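## Task

Using the load map (white 6 belongs in well D7 of TC; any mapped vial not already in TC is waiting in rack R1): first transfer every vial sitting in TC that the map does not list into an empty well of R1; then place each mapped vial into its assigned TC well unless it is already there; then carry TC from transfer nest N1 to raised nest N2 and set it flat between N2's locators with TC's well A1 at the N2 corner labelled A1; finally return forceps T1 to holder H1 with both tips in one slot and H1 upright and flat on its base. Every vial you moved must stand on the bottom of its well; every vial you did not move must still stand in its original well, and R1 must remain seated in its nest. Nothing may depend on the robot holding it: release everything and pull the grippers away at the end.

## Robot and tools

Setup. Two arms, left_arm and right_arm. N1 sits between them; N2 is on the right_arm side. Vials are identified by cap colour plus the digit on the cap (a bar under the digit marks its bottom). Well labels (row letters, column numbers, a triangle at A1) are printed on the tops of R1 and TC. Vials are lifted by the cap using forceps T1, which live in holder H1.

Frames. Positions in results are in one scene frame, metres: origin on the table top midway between the arms, +x away from the robot over the table, +z upward, left_arm on the +y side. Orientation is a quaternion in w,x,y,z order. Arm names do not match image sides. Printed hand positions can be somewhat wrong, especially at long reach. Each gripper has its own axes: fingers extend along its +z, and they open and close along its y. The reported point lies between the finger pads, roughly 1 cm short of the tips.

The 14-number row. All motion commands use one flat list of 14 numbers covering both arms, each number in [-1, 1]: left_arm dx, dy, dz, rx, ry, rz, opening, then right_arm in the same seven slots. Send all 14 even when one arm is idle. dx..rz are offsets, not poses, expressed in that gripper's own axes and counted from the gripper pose in the most recent result that reported it (before any such result in a scene, and for a second or later call inside one reply, from where the hand is when the command begins). Scale: 1.0 equals 0.6 m of travel or 180 degrees; rx, ry, rz form a single rotation vector. Opening is absolute: +1 fully open (0.094 m), -1 closed. Because offsets are from the measured pose, all zeros returns the hand to that pose; it is not a pause.

execute_actions. Argument actions is a list holding at most one item. Empty list: just returns the state (with pictures). An action item has rows (1 to 15 rows of 14 numbers) and steps (at most 15, default 15, each 1/30 s, minimum 10); each row lasts one step, every row is measured from the same starting pose, and the final row repeats if rows run short. A wait item has only steps, up to 300, counted from the previous result including your reply time. Optional pictures true/false. The result arrives 10 steps before the action finishes; those steps run while you compose the next reply.

move. target is one 14-number row as above (offsets from the last reported pose). speed is top path speed in m/s, 0.002 to 0.5, default 0.25; turning is capped at twice that in rad/s. Both grippers travel straight lines that finish together, lasting 0.5 to 10 s; longer paths are cut off at 10 s. Openings are applied at the start. Paths ignore obstacles and the other arm. The result adds a move: line with the ending (done, off_target, moving, held, fault), any limits (paced = target was clipped; held = a check blocked steps, after which the arm can lurch fast) and each gripper's remaining distance.

wait. seconds, 0 to 10; sends nothing new.

zoom_image. camera (cam_head_left, cam_head_right, cam_high, cam_low, cam_left_wrist, cam_right_wrist) and region [x0, y0, x1, y1] in that image's pixels, origin top-left, no larger than 504 by 504. Head, high and low images are 672x504; wrist images 616x616.

finished_scene. scene = the current scene number.

Reading results. The state line gives each gripper's position and quaternion. grip_measured is finger opening on the command scale; the last Joint positions entry is opening in metres. Hand target shows where the controller is driving each hand. HELD marks steps where your command was partly withheld; pose unreachable names an arm whose command the clearance check altered; too close treats the mounting plates and frame as part of the arm; FAULT and OVER-TEMPERATURE FAULT mean an arm stopped; MOTOR HOT warns from 75 °C. Joint torques are total drive outputs, nonzero even unloaded and noisy.

Control behaviour. Each step the command is clipped to 70 mm and 16 degrees from the measured pose; far targets need several actions. Arms often stop a centimetre or more short, usually low, and can drift down under repeated zeros: to hold an arm, send the correction back to its desired pose in a reply's first call and zeros afterwards, aiming higher if it still sags. Joint limits (rad): waist -2.618 to 3.054, shoulder 0 to 3.142, elbow 0 to 3.142, wrist pitch -1.571 to 1.571, wrist yaw -1.571 to 1.571, wrist roll -2.094 to 2.094.

Gripping. Command about 0.03 below grip_measured for a firm hold, less for a gentle one. Pads push up to roughly 50 to 62 N, less on thin parts, with a spike at first contact. Readings may be off by about 1 mm.

Avoid. Knocking or dropping anything off the table; fast or deep pushes into parts (speed and overshoot raise force); arms touching each other; long loaded holds that heat motors (90 °C causes a 10 s stop, 100 °C drops the arm). Expect occasional tugs on held parts or nudges to loose ones. Release and retreat before finishing.

Each tool is called after ">>>" as name(argument=value, ...), one argument or row to a line, values as JSON.

## Session

>>> execute_actions(
  actions=[],
)

Scene clock: 0.00 s of 18600.00 s.
left_arm: end_effector_position=(+0.2915, +0.7737, +0.1497) grip_measured=+1.000 end_effector_quat_wxyz=(+0.549, -0.575, +0.323, +0.514) | right_arm: end_effector_position=(+0.3016, -0.4457, +0.1474) grip_measured=+1.000 end_effector_quat_wxyz=(+0.141, +0.840, +0.433, +0.295)
Joint positions: left_arm=[ 0.644  2.443  1.376  1.408 -1.169  0.009  0.094] | right_arm=[-0.946  1.511  1.144 -0.734 -0.491  1.471  0.094]
Joint velocities: left_arm=[ 0.007 -0.022 -0.007 -0.051 -0.066 -0.051  0.   ] | right_arm=[ 0.012 -0.002 -0.002 -0.007 -0.007 -0.066  0.   ]
Joint torques (N m, as the arm reports them, + toward a larger angle): no reading
Hand target (left_arm): +0.293, +0.774, +0.155; +0.551, -0.573, +0.323, +0.513
Hand target (right_arm): +0.300, -0.444, +0.148; +0.139, +0.840, +0.434, +0.294

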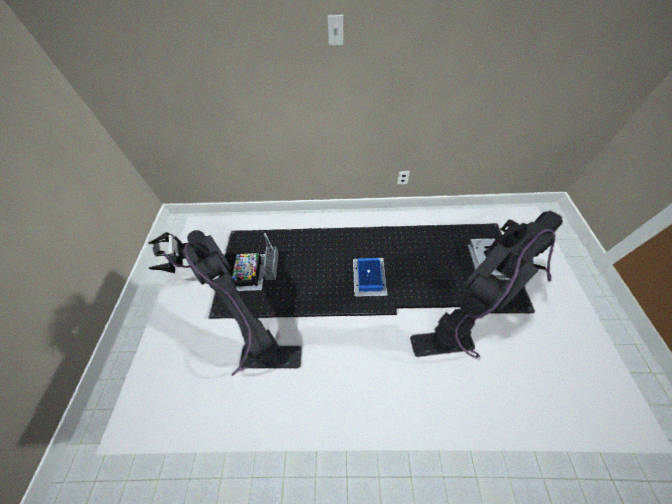

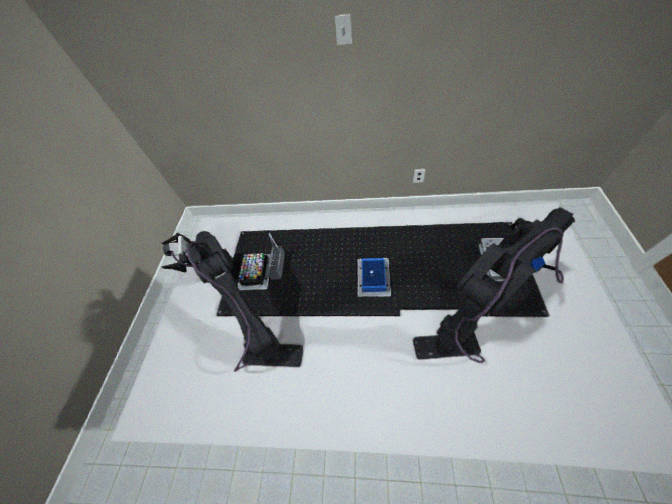

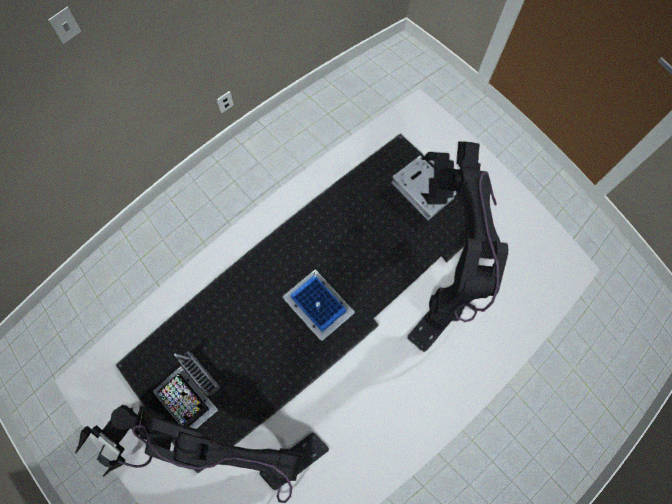

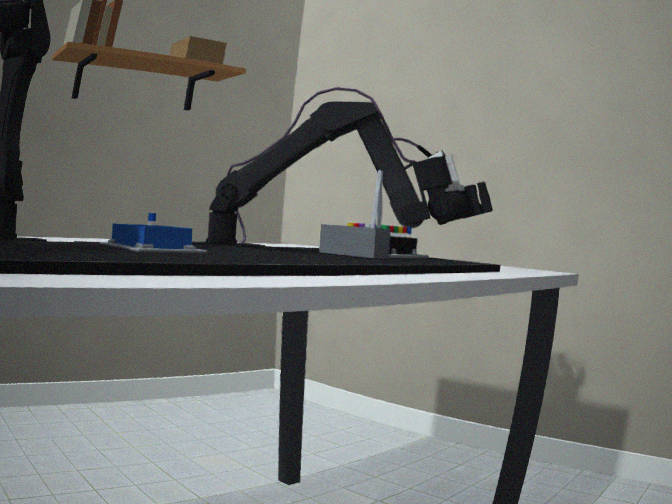

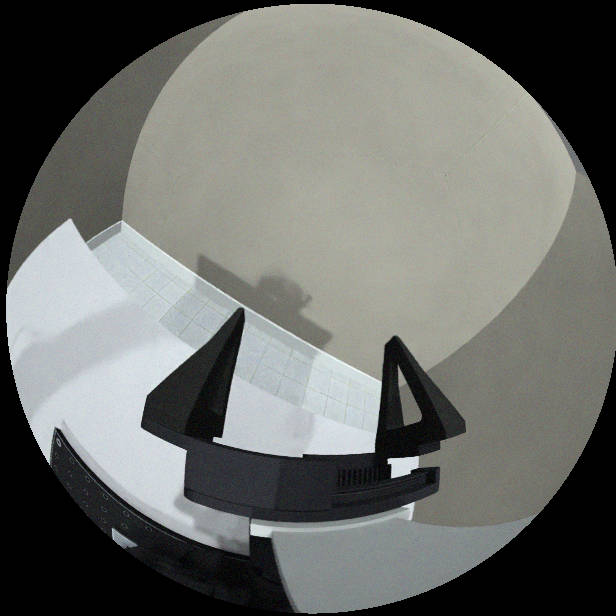

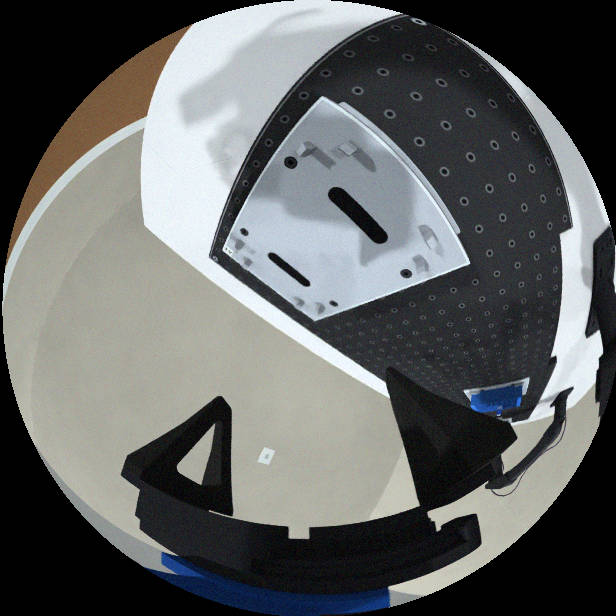

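>>> zoom_image(
  camera="cam_high",
  region=[130, 330, 250, 450],
)

>>> zoom_image(
  camera="cam_high",
  region=[270, 255, 370, 355],
)

>>> zoom_image(
  camera="cam_low",
  region=[300, 150, 450, 270],
)

>>> zoom_image(
  camera="cam_head_left",
  region=[200, 215, 420, 330],
)

Region (130, 330, 250, 450) of cam_high's 672x504 image, scaled by 4.200, with more detail than that image has.

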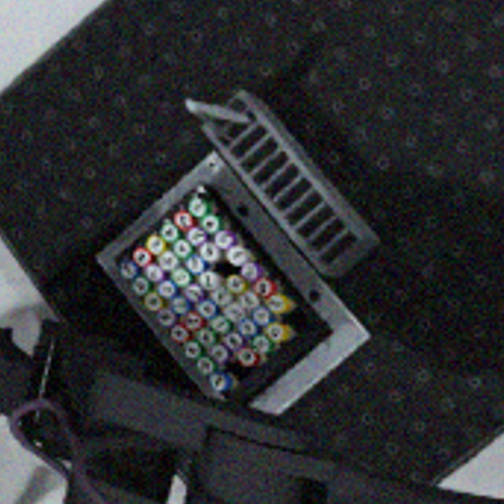

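Region (270, 255, 370, 355) of cam_high's 672x504 image, scaled by 5.040, with more detail than that image has.

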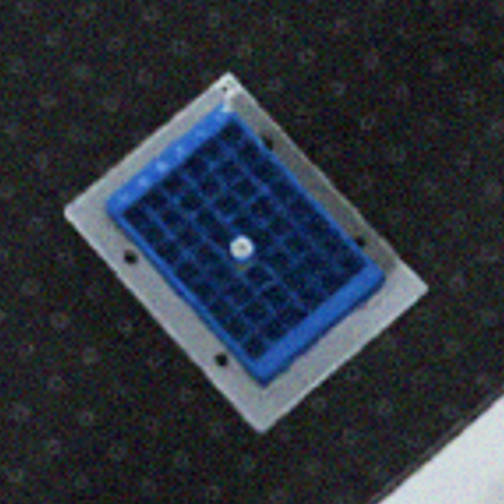

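Region (300, 150, 450, 270) of cam_low's 672x504 image, scaled by 3.360, with more detail than that image has; it fills the top 403 rows of this view, and the rest is white.

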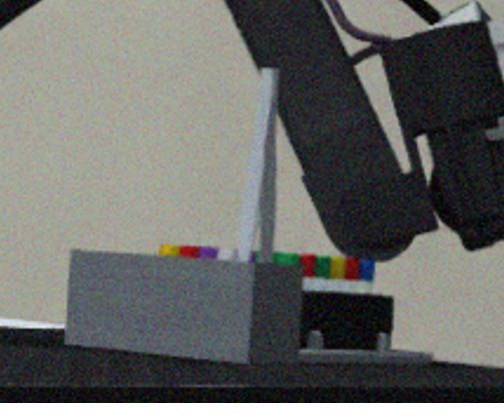

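Region (200, 215, 420, 330) of cam_head_left's 672x504 image, scaled by 2.291, with more detail than that image has; it fills the top 263 rows of this view, and the rest is white.

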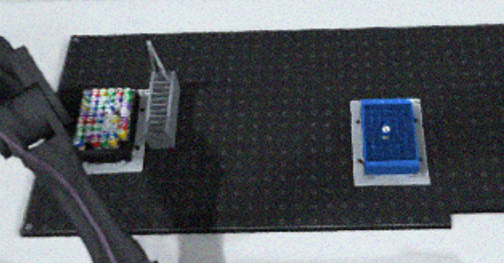

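>>> move(
  target=[-0.19, -0.06, 0.026, 0.15, 0.16, 0.168, 1, 0.062, 0.082, -0.131, 0.234, 0.112, -0.666, 1],
  speed=0.4,
)

Scene clock: 8.57 s of 18600.00 s.
left_arm: end_effector_position=(+0.2929, +0.7722, +0.2516) grip_measured=+1.000 end_effector_quat_wxyz=(+0.412, -0.435, +0.697, +0.394) | right_arm: end_effector_position=(+0.2989, -0.4497, +0.2366) grip_measured=+1.000 end_effector_quat_wxyz=(+0.082, +0.009, +0.995, -0.056)
Joint positions: left_arm=[ 0.78   1.827  1.462 -0.052 -0.523 -0.012  0.094] | right_arm=[-0.73   1.841  2.039 -1.571 -0.003 -0.602  0.094]
Joint velocities: left_arm=[-0.022 -0.002  0.002 -0.051  0.051  0.051  0.   ] | right_arm=[ 0.012  0.007 -0.007 -0.037  0.007 -0.066  0.   ]
Joint torques (N m, as the arm reports them, + toward a larger angle): left_arm=[ 0.59 -9.81  8.93  1.7  -0.06  0.07] | right_arm=[  1.19 -11.98   8.52   0.55   0.06  -0.08]
Hand target (left_arm): +0.290, +0.773, +0.271; +0.422, -0.433, +0.691, +0.397
Hand target (right_arm): +0.299, -0.446, +0.249; +0.092, -0.000, +0.993, -0.068
Off the commanded pose (left_arm): 0.019 m, 1 deg.
Off the commanded pose (right_arm): 0.012 m, 11 deg.
joint sent to its limit (right arm) — the command would take joint 4 (wrist pitch) past its lower limit, so that joint was sent only as far as its limit.
Kept back: nothing.
After step 90, 2.00 s passed at rest.
move: off_target (left_arm, right_arm)

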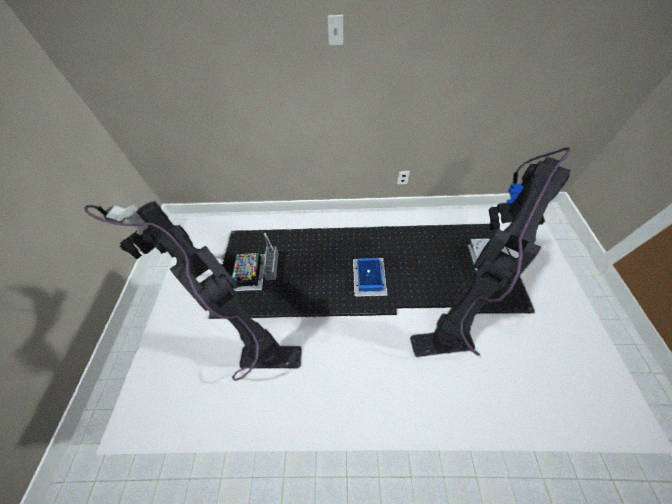

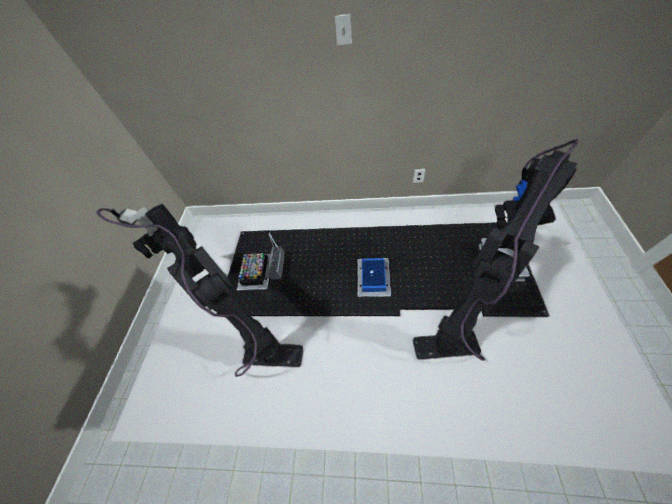

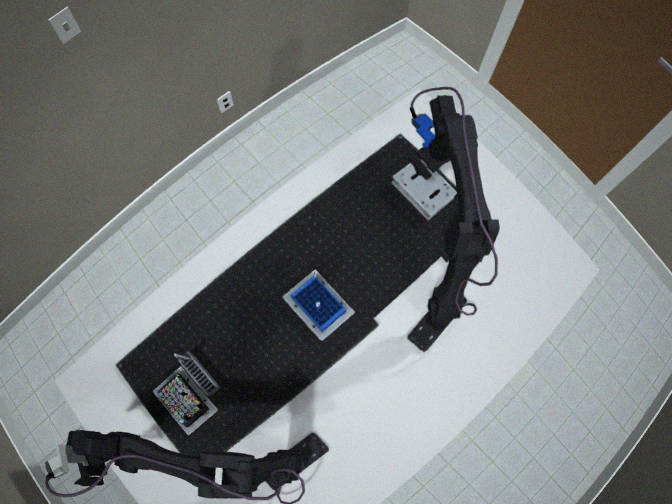

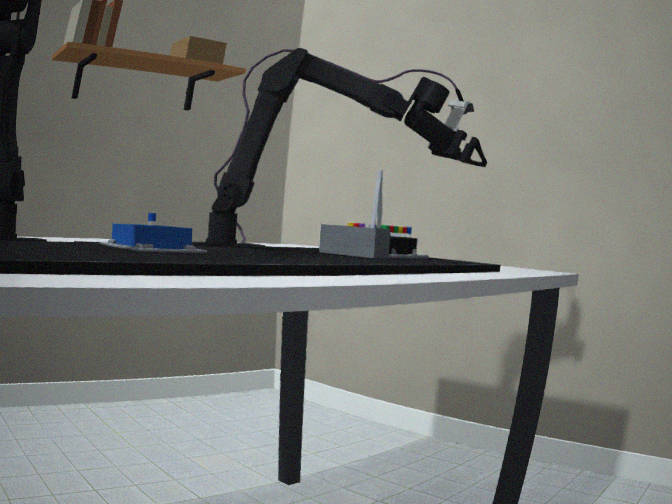

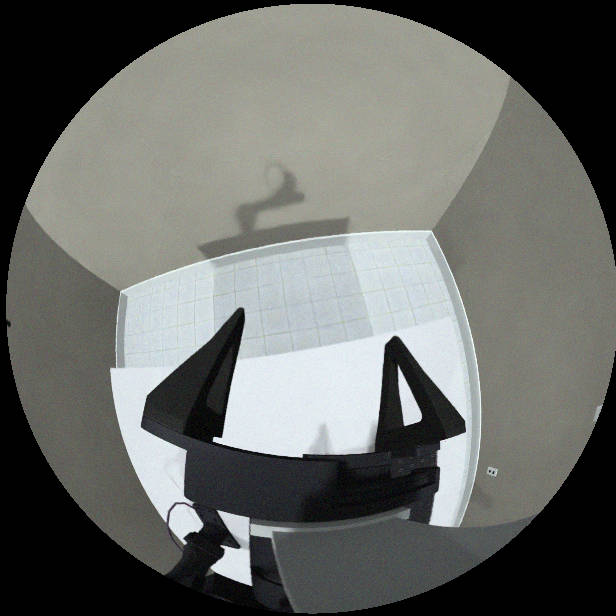

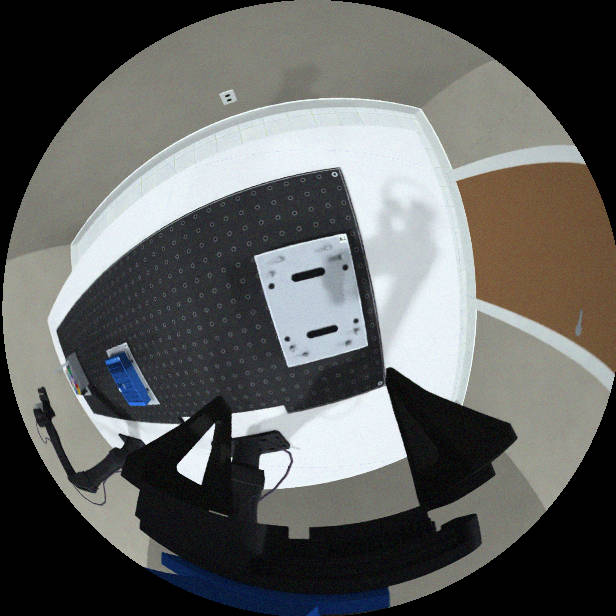

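>>> move(
  target=[0.214, -0.138, -0.459, 0.28, 0.292, 0.309, 1, 0.152, 0.39, 0.045, -0.036, 0.052, -0.006, 1],
  speed=0.4,
)

Scene clock: 14.97 s of 18600.00 s.
left_arm: end_effector_position=(+0.2765, +0.4681, +0.2113) grip_measured=+1.000 end_effector_quat_wxyz=(+0.049, +0.002, +0.999, +0.025) | right_arm: end_effector_position=(+0.2209, -0.2275, +0.1658) grip_measured=+1.000 end_effector_quat_wxyz=(-0.009, -0.000, +1.000, -0.008)
Joint positions: left_arm=[ 0.417  1.791  1.882 -1.553 -0.007  0.401  0.094] | right_arm=[-0.058  1.407  1.306 -1.489  0.015  0.05   0.094]
Joint velocities: left_arm=[ 0.007 -0.012  0.002 -0.051 -0.051  0.037  0.   ] | right_arm=[-0.002  0.012  0.007 -0.022 -0.037  0.007  0.   ]
Joint torques (N m, as the arm reports them, + toward a larger angle): left_arm=[-0.22 -8.51  4.11  0.4   0.18  0.06] | right_arm=[ 0.98 -7.84  5.94  0.36 -0.02  0.02]
Hand target (left_arm): +0.271, +0.462, +0.215; +0.050, +0.009, +0.999, +0.018
Hand target (right_arm): +0.219, -0.225, +0.167; +0.001, -0.001, +1.000, -0.006
Off the commanded pose (left_arm): 0.011 m, 6 deg.
Off the commanded pose (right_arm): 0.009 m, 1 deg.
joint sent to its limit (left arm) — the command would take joint 4 (wrist pitch) past its lower limit, so that joint was sent only as far as its limit.
Kept back: nothing.
After step 90, 0.80 s passed at rest.
move: off_target (left_arm)

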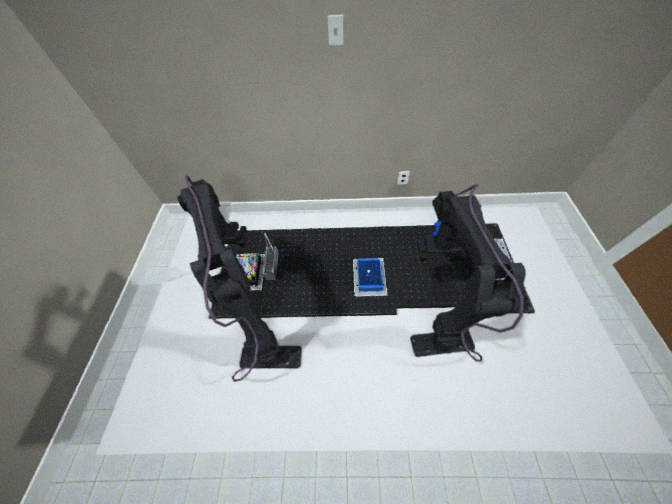

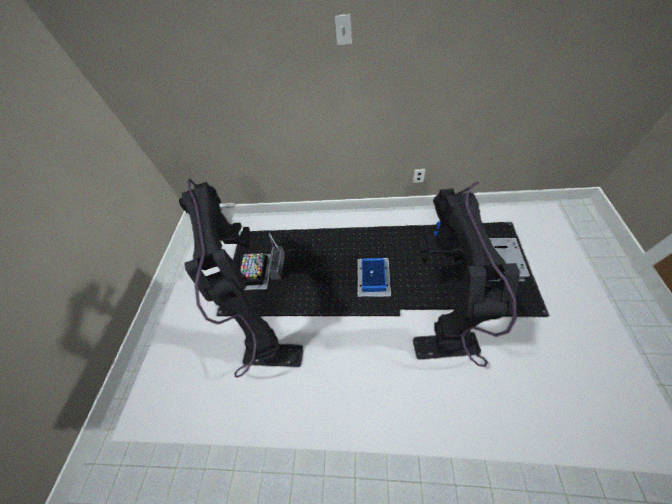

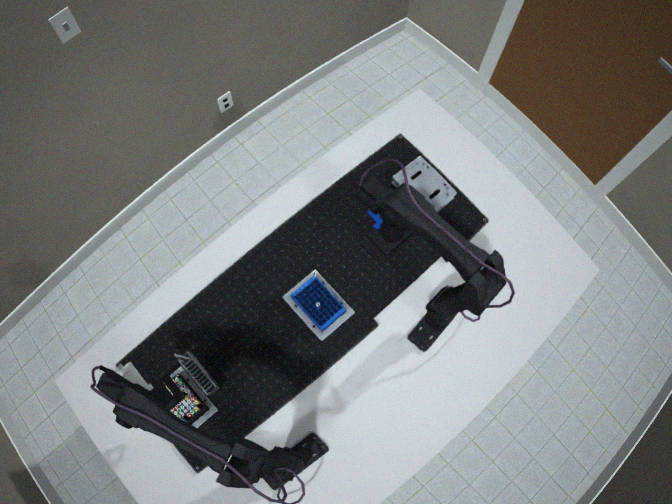

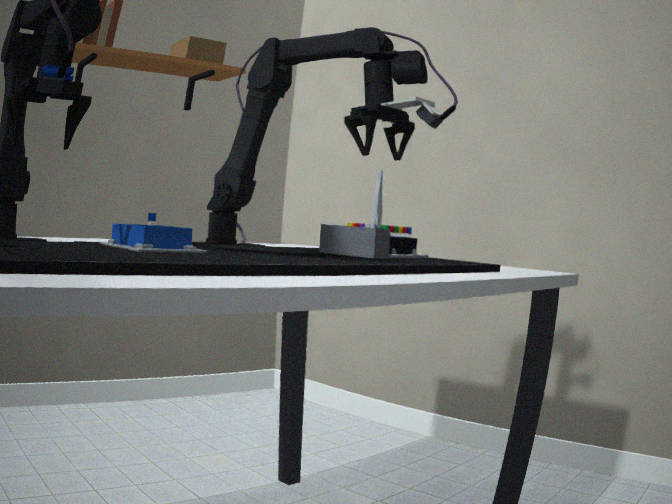

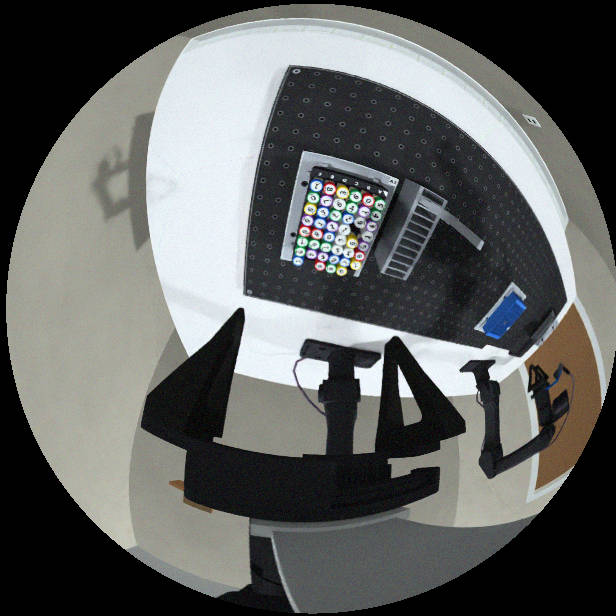

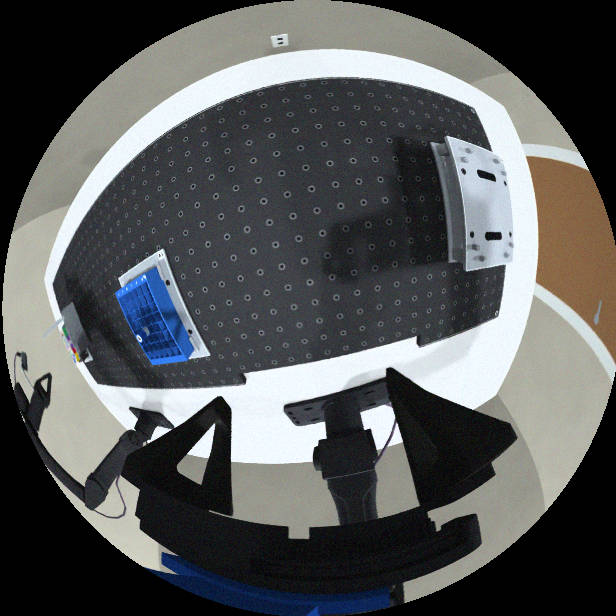

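>>> zoom_image(
  camera="cam_left_wrist",
  region=[270, 140, 410, 290],
)

>>> zoom_image(
  camera="cam_left_wrist",
  region=[365, 165, 495, 295],
)

Region (270, 140, 410, 290) of cam_left_wrist's 616x616 image, scaled by 3.360, with more detail than that image has; it fills the left 470 columns of this view, and the rest is white.

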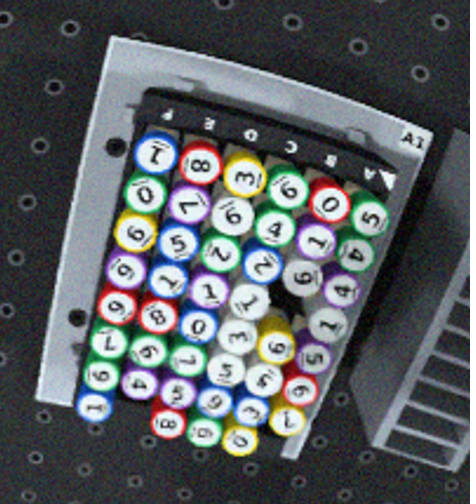

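Region (365, 165, 495, 295) of cam_left_wrist's 616x616 image, scaled by 3.877, with more detail than that image has.

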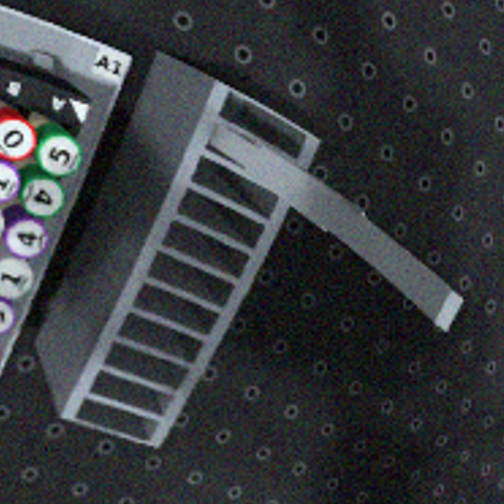

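>>> zoom_image(
  camera="cam_left_wrist",
  region=[320, 185, 390, 265],
)

Region (320, 185, 390, 265) of cam_left_wrist's 616x616 image, scaled by 6.300, with more detail than that image has; it fills the left 441 columns of this view, and the rest is white.

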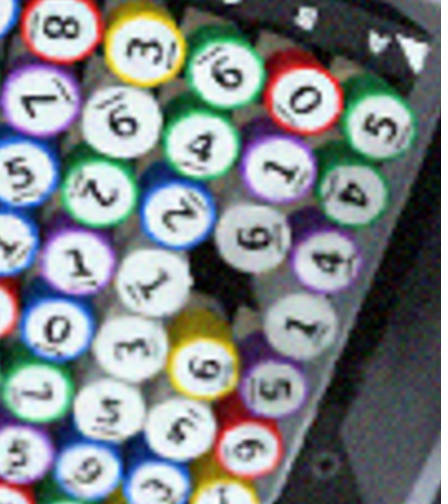

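>>> move(
  target=[-0.109, -0.174, 0.029, 0.0155, -0.08, -0.004, 1, 0, 0, 0.1, 0, 0, 0, 1],
  speed=0.25,
)

Scene clock: 29.10 s of 18600.00 s.
left_arm: end_effector_position=(+0.3429, +0.3647, +0.1902) grip_measured=+1.000 end_effector_quat_wxyz=(+0.158, +0.003, +0.987, -0.003) | right_arm: end_effector_position=(+0.2216, -0.2275, +0.1081) grip_measured=+1.000 end_effector_quat_wxyz=(-0.010, +0.001, +1.000, -0.008)
Joint positions: left_arm=[ 0.117  1.718  1.663 -1.202  0.036  0.095  0.094] | right_arm=[-0.058  1.407  1.077 -1.263  0.015  0.053  0.094]
Joint velocities: left_arm=[-0.002 -0.002 -0.022  0.007 -0.007 -0.007  0.   ] | right_arm=[-0.007  0.002 -0.012 -0.022 -0.007 -0.022  0.   ]
Joint torques (N m, as the arm reports them, + toward a larger angle): left_arm=[-0.07 -8.43  4.67  1.12 -0.01 -0.11] | right_arm=[-0.07 -6.28  6.15  0.35  0.01 -0.07]
Hand target (left_arm): +0.345, +0.365, +0.197; +0.175, -0.001, +0.985, +0.000
Hand target (right_arm): +0.221, -0.228, +0.106; -0.009, -0.000, +1.000, -0.008
Off the commanded pose (left_arm): 0.005 m, 2 deg.
Off the commanded pose (right_arm): 0.003 m, 0 deg.
Kept back: nothing.
After step 90, 9.90 s passed at rest.
move: done

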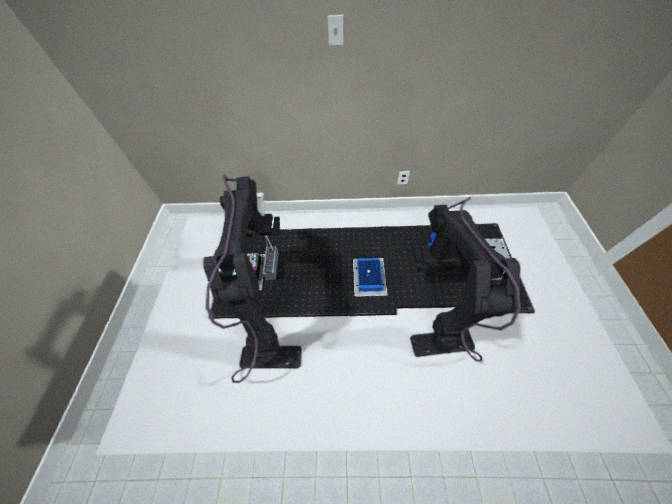

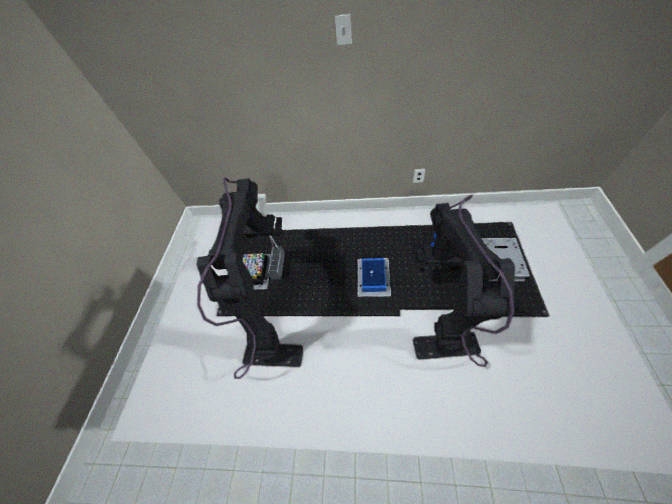

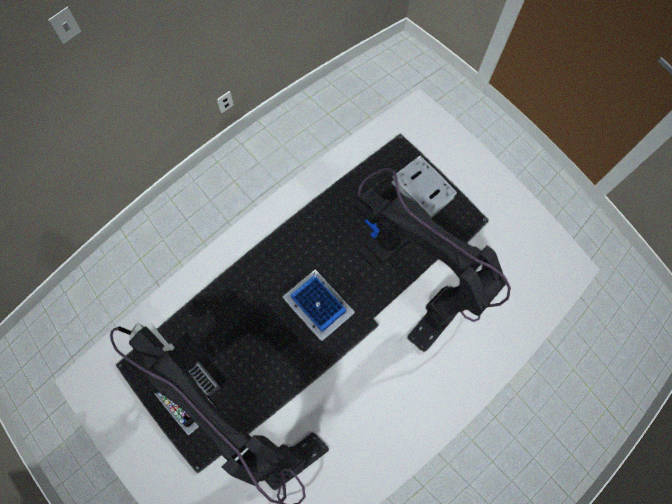

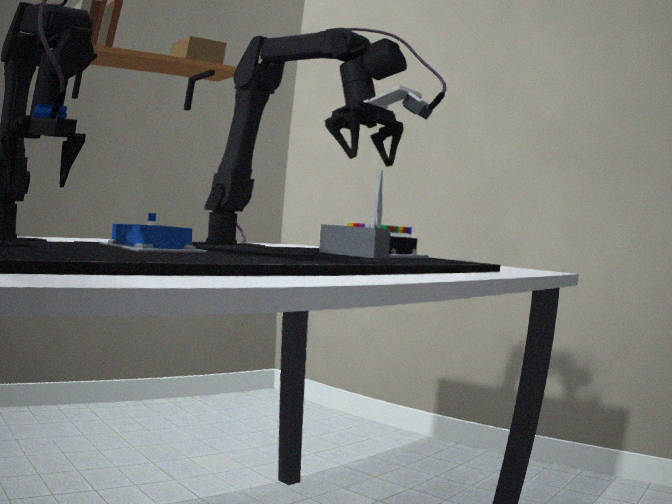

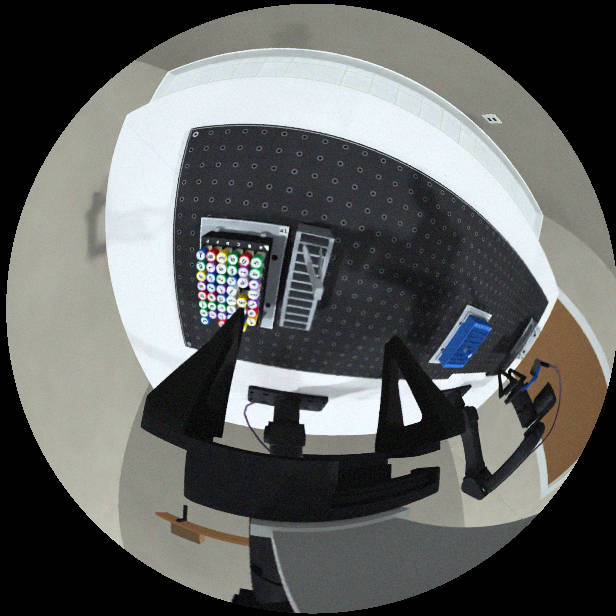

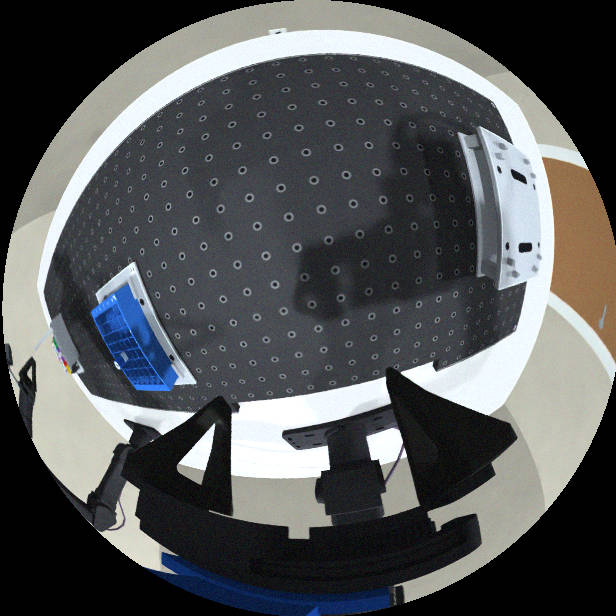

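>>> zoom_image(
  camera="cam_left_wrist",
  region=[255, 215, 375, 345],
)

>>> zoom_image(
  camera="cam_low",
  region=[300, 80, 480, 270],
)

Region (255, 215, 375, 345) of cam_left_wrist's 616x616 image, scaled by 3.877, with more detail than that image has; it fills the left 465 columns of this view, and the rest is white.

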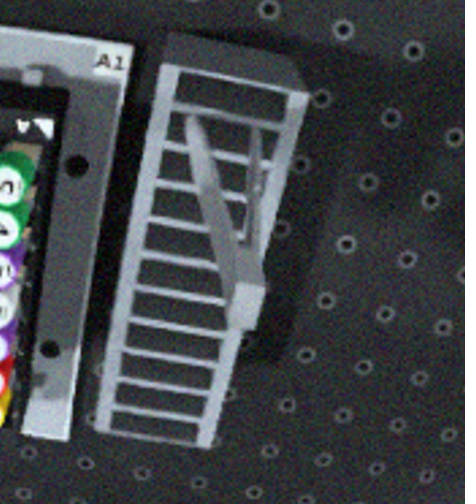

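Region (300, 80, 480, 270) of cam_low's 672x504 image, scaled by 2.653, with more detail than that image has; it fills the left 477 columns of this view, and the rest is white.

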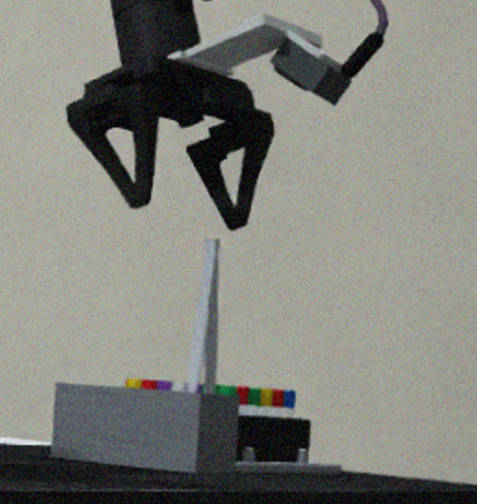

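>>> move(
  target=[0.004, 0.008, 0.062, 0, -0.01, 0, 1, 0, 0, -0.003, 0, 0, 0, 1],
  speed=0.1,
)

Scene clock: 31.77 s of 18600.00 s.
left_arm: end_effector_position=(+0.3491, +0.3668, +0.1528) grip_measured=+1.000 end_effector_quat_wxyz=(+0.162, +0.002, +0.987, -0.002) | right_arm: end_effector_position=(+0.2218, -0.2275, +0.1081) grip_measured=+1.000 end_effector_quat_wxyz=(-0.010, +0.001, +1.000, -0.008)
Joint positions: left_arm=[ 0.121  1.718  1.511 -1.04   0.036  0.096  0.094] | right_arm=[-0.058  1.407  1.077 -1.262  0.015  0.053  0.094]
Joint velocities: left_arm=[ 0.012 -0.007  0.007 -0.007  0.037 -0.007  0.   ] | right_arm=[ 0.002  0.012  0.002 -0.007 -0.066 -0.066  0.   ]
Joint torques (N m, as the arm reports them, + toward a larger angle): left_arm=[ 0.73 -7.45  5.    1.15  0.12  0.09] | right_arm=[ 0.01 -5.85  7.72  0.2   0.   -0.04]
Hand target (left_arm): +0.352, +0.369, +0.154; +0.173, +0.003, +0.985, -0.002
Hand target (right_arm): +0.222, -0.227, +0.110; -0.010, +0.001, +1.000, -0.008
Off the commanded pose (left_arm): 0.004 m, 1 deg.
Off the commanded pose (right_arm): 0.002 m, 0 deg.
Kept back: nothing.
move: done

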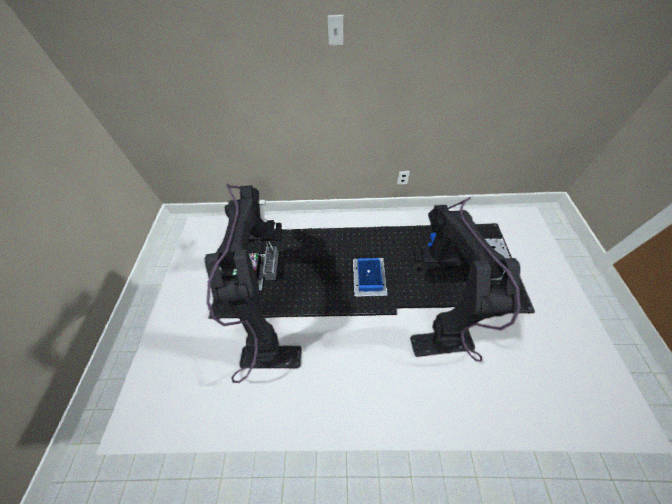

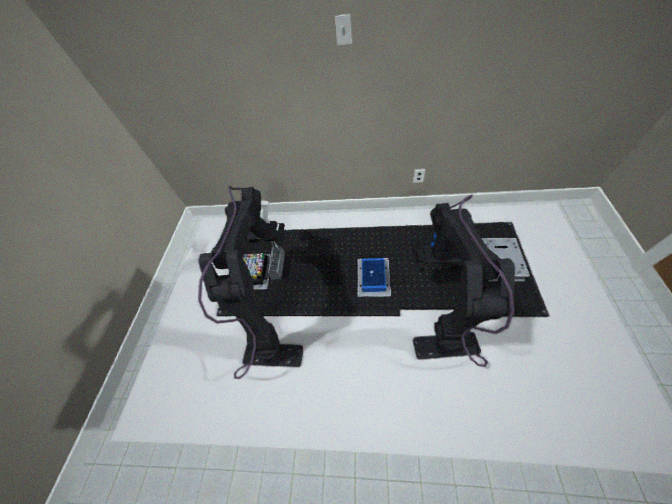

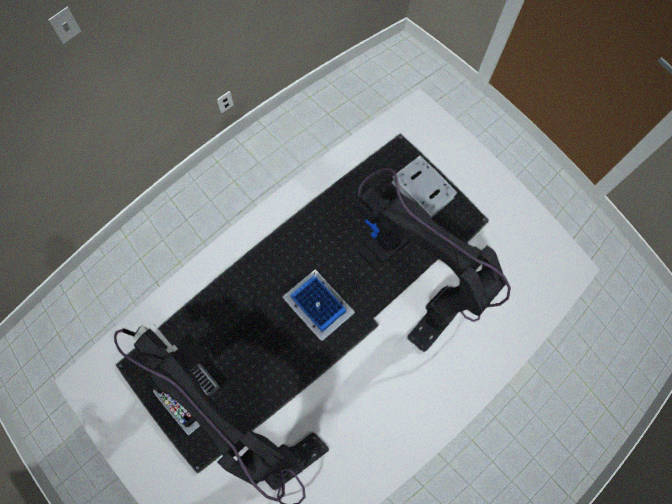

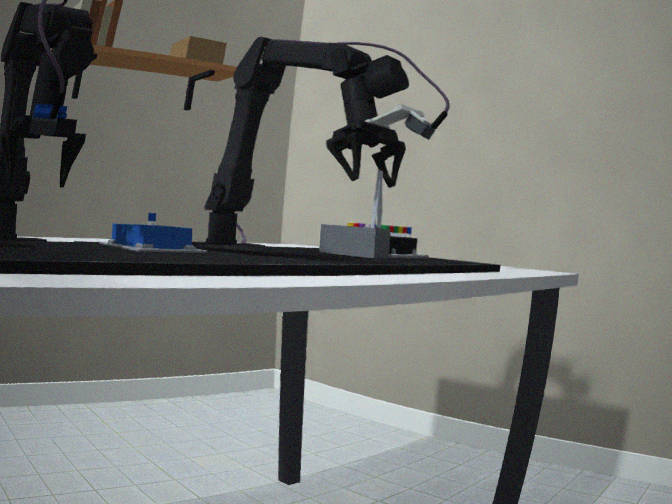

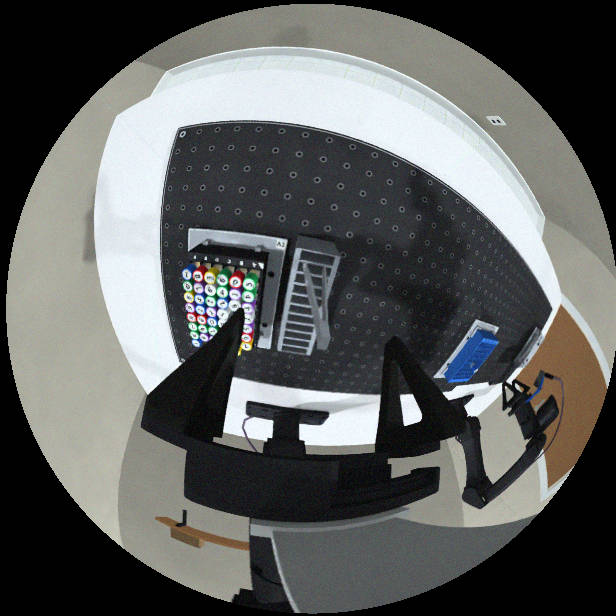

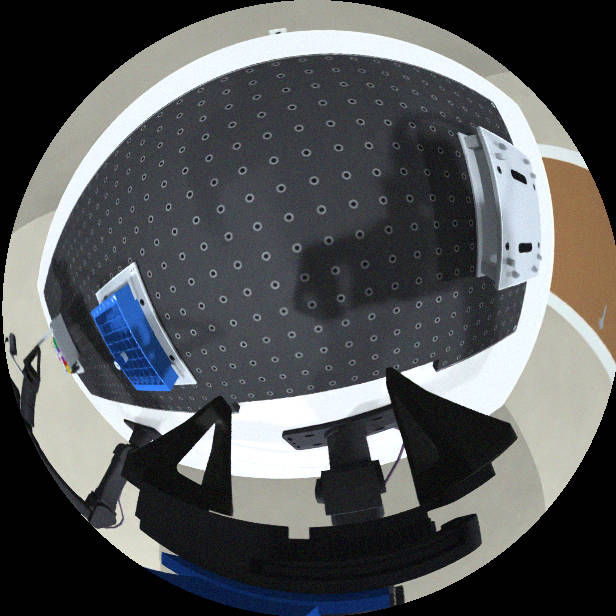

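>>> zoom_image(
  camera="cam_right_wrist",
  region=[0, 300, 110, 410],
)

>>> zoom_image(
  camera="cam_low",
  region=[310, 110, 450, 260],
)

>>> zoom_image(
  camera="cam_left_wrist",
  region=[220, 225, 420, 395],
)

Region (0, 300, 110, 410) of cam_right_wrist's 616x616 image, scaled by 4.582, with more detail than that image has.

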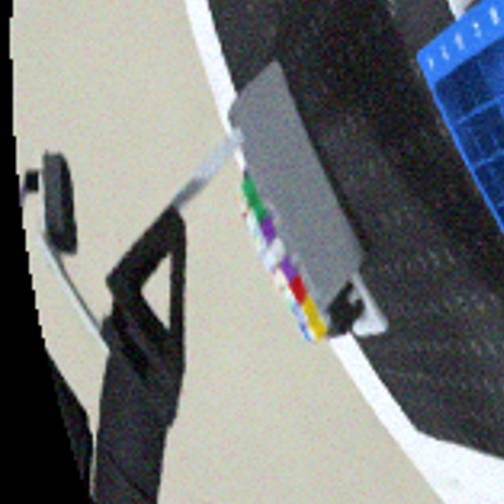

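Region (310, 110, 450, 260) of cam_low's 672x504 image, scaled by 3.360, with more detail than that image has; it fills the left 470 columns of this view, and the rest is white.

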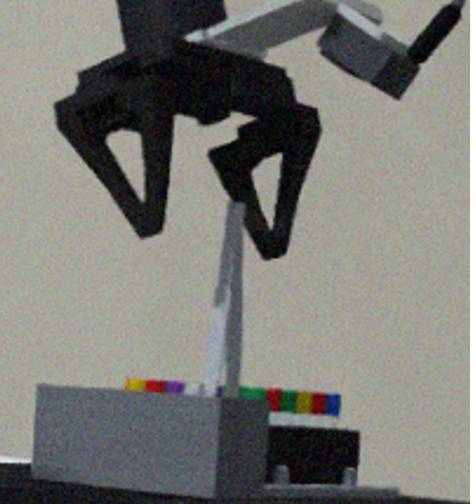

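Region (220, 225, 420, 395) of cam_left_wrist's 616x616 image, scaled by 2.520, with more detail than that image has; it fills the top 428 rows of this view, and the rest is white.

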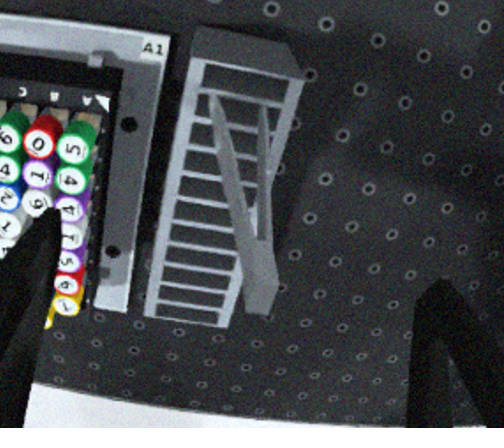

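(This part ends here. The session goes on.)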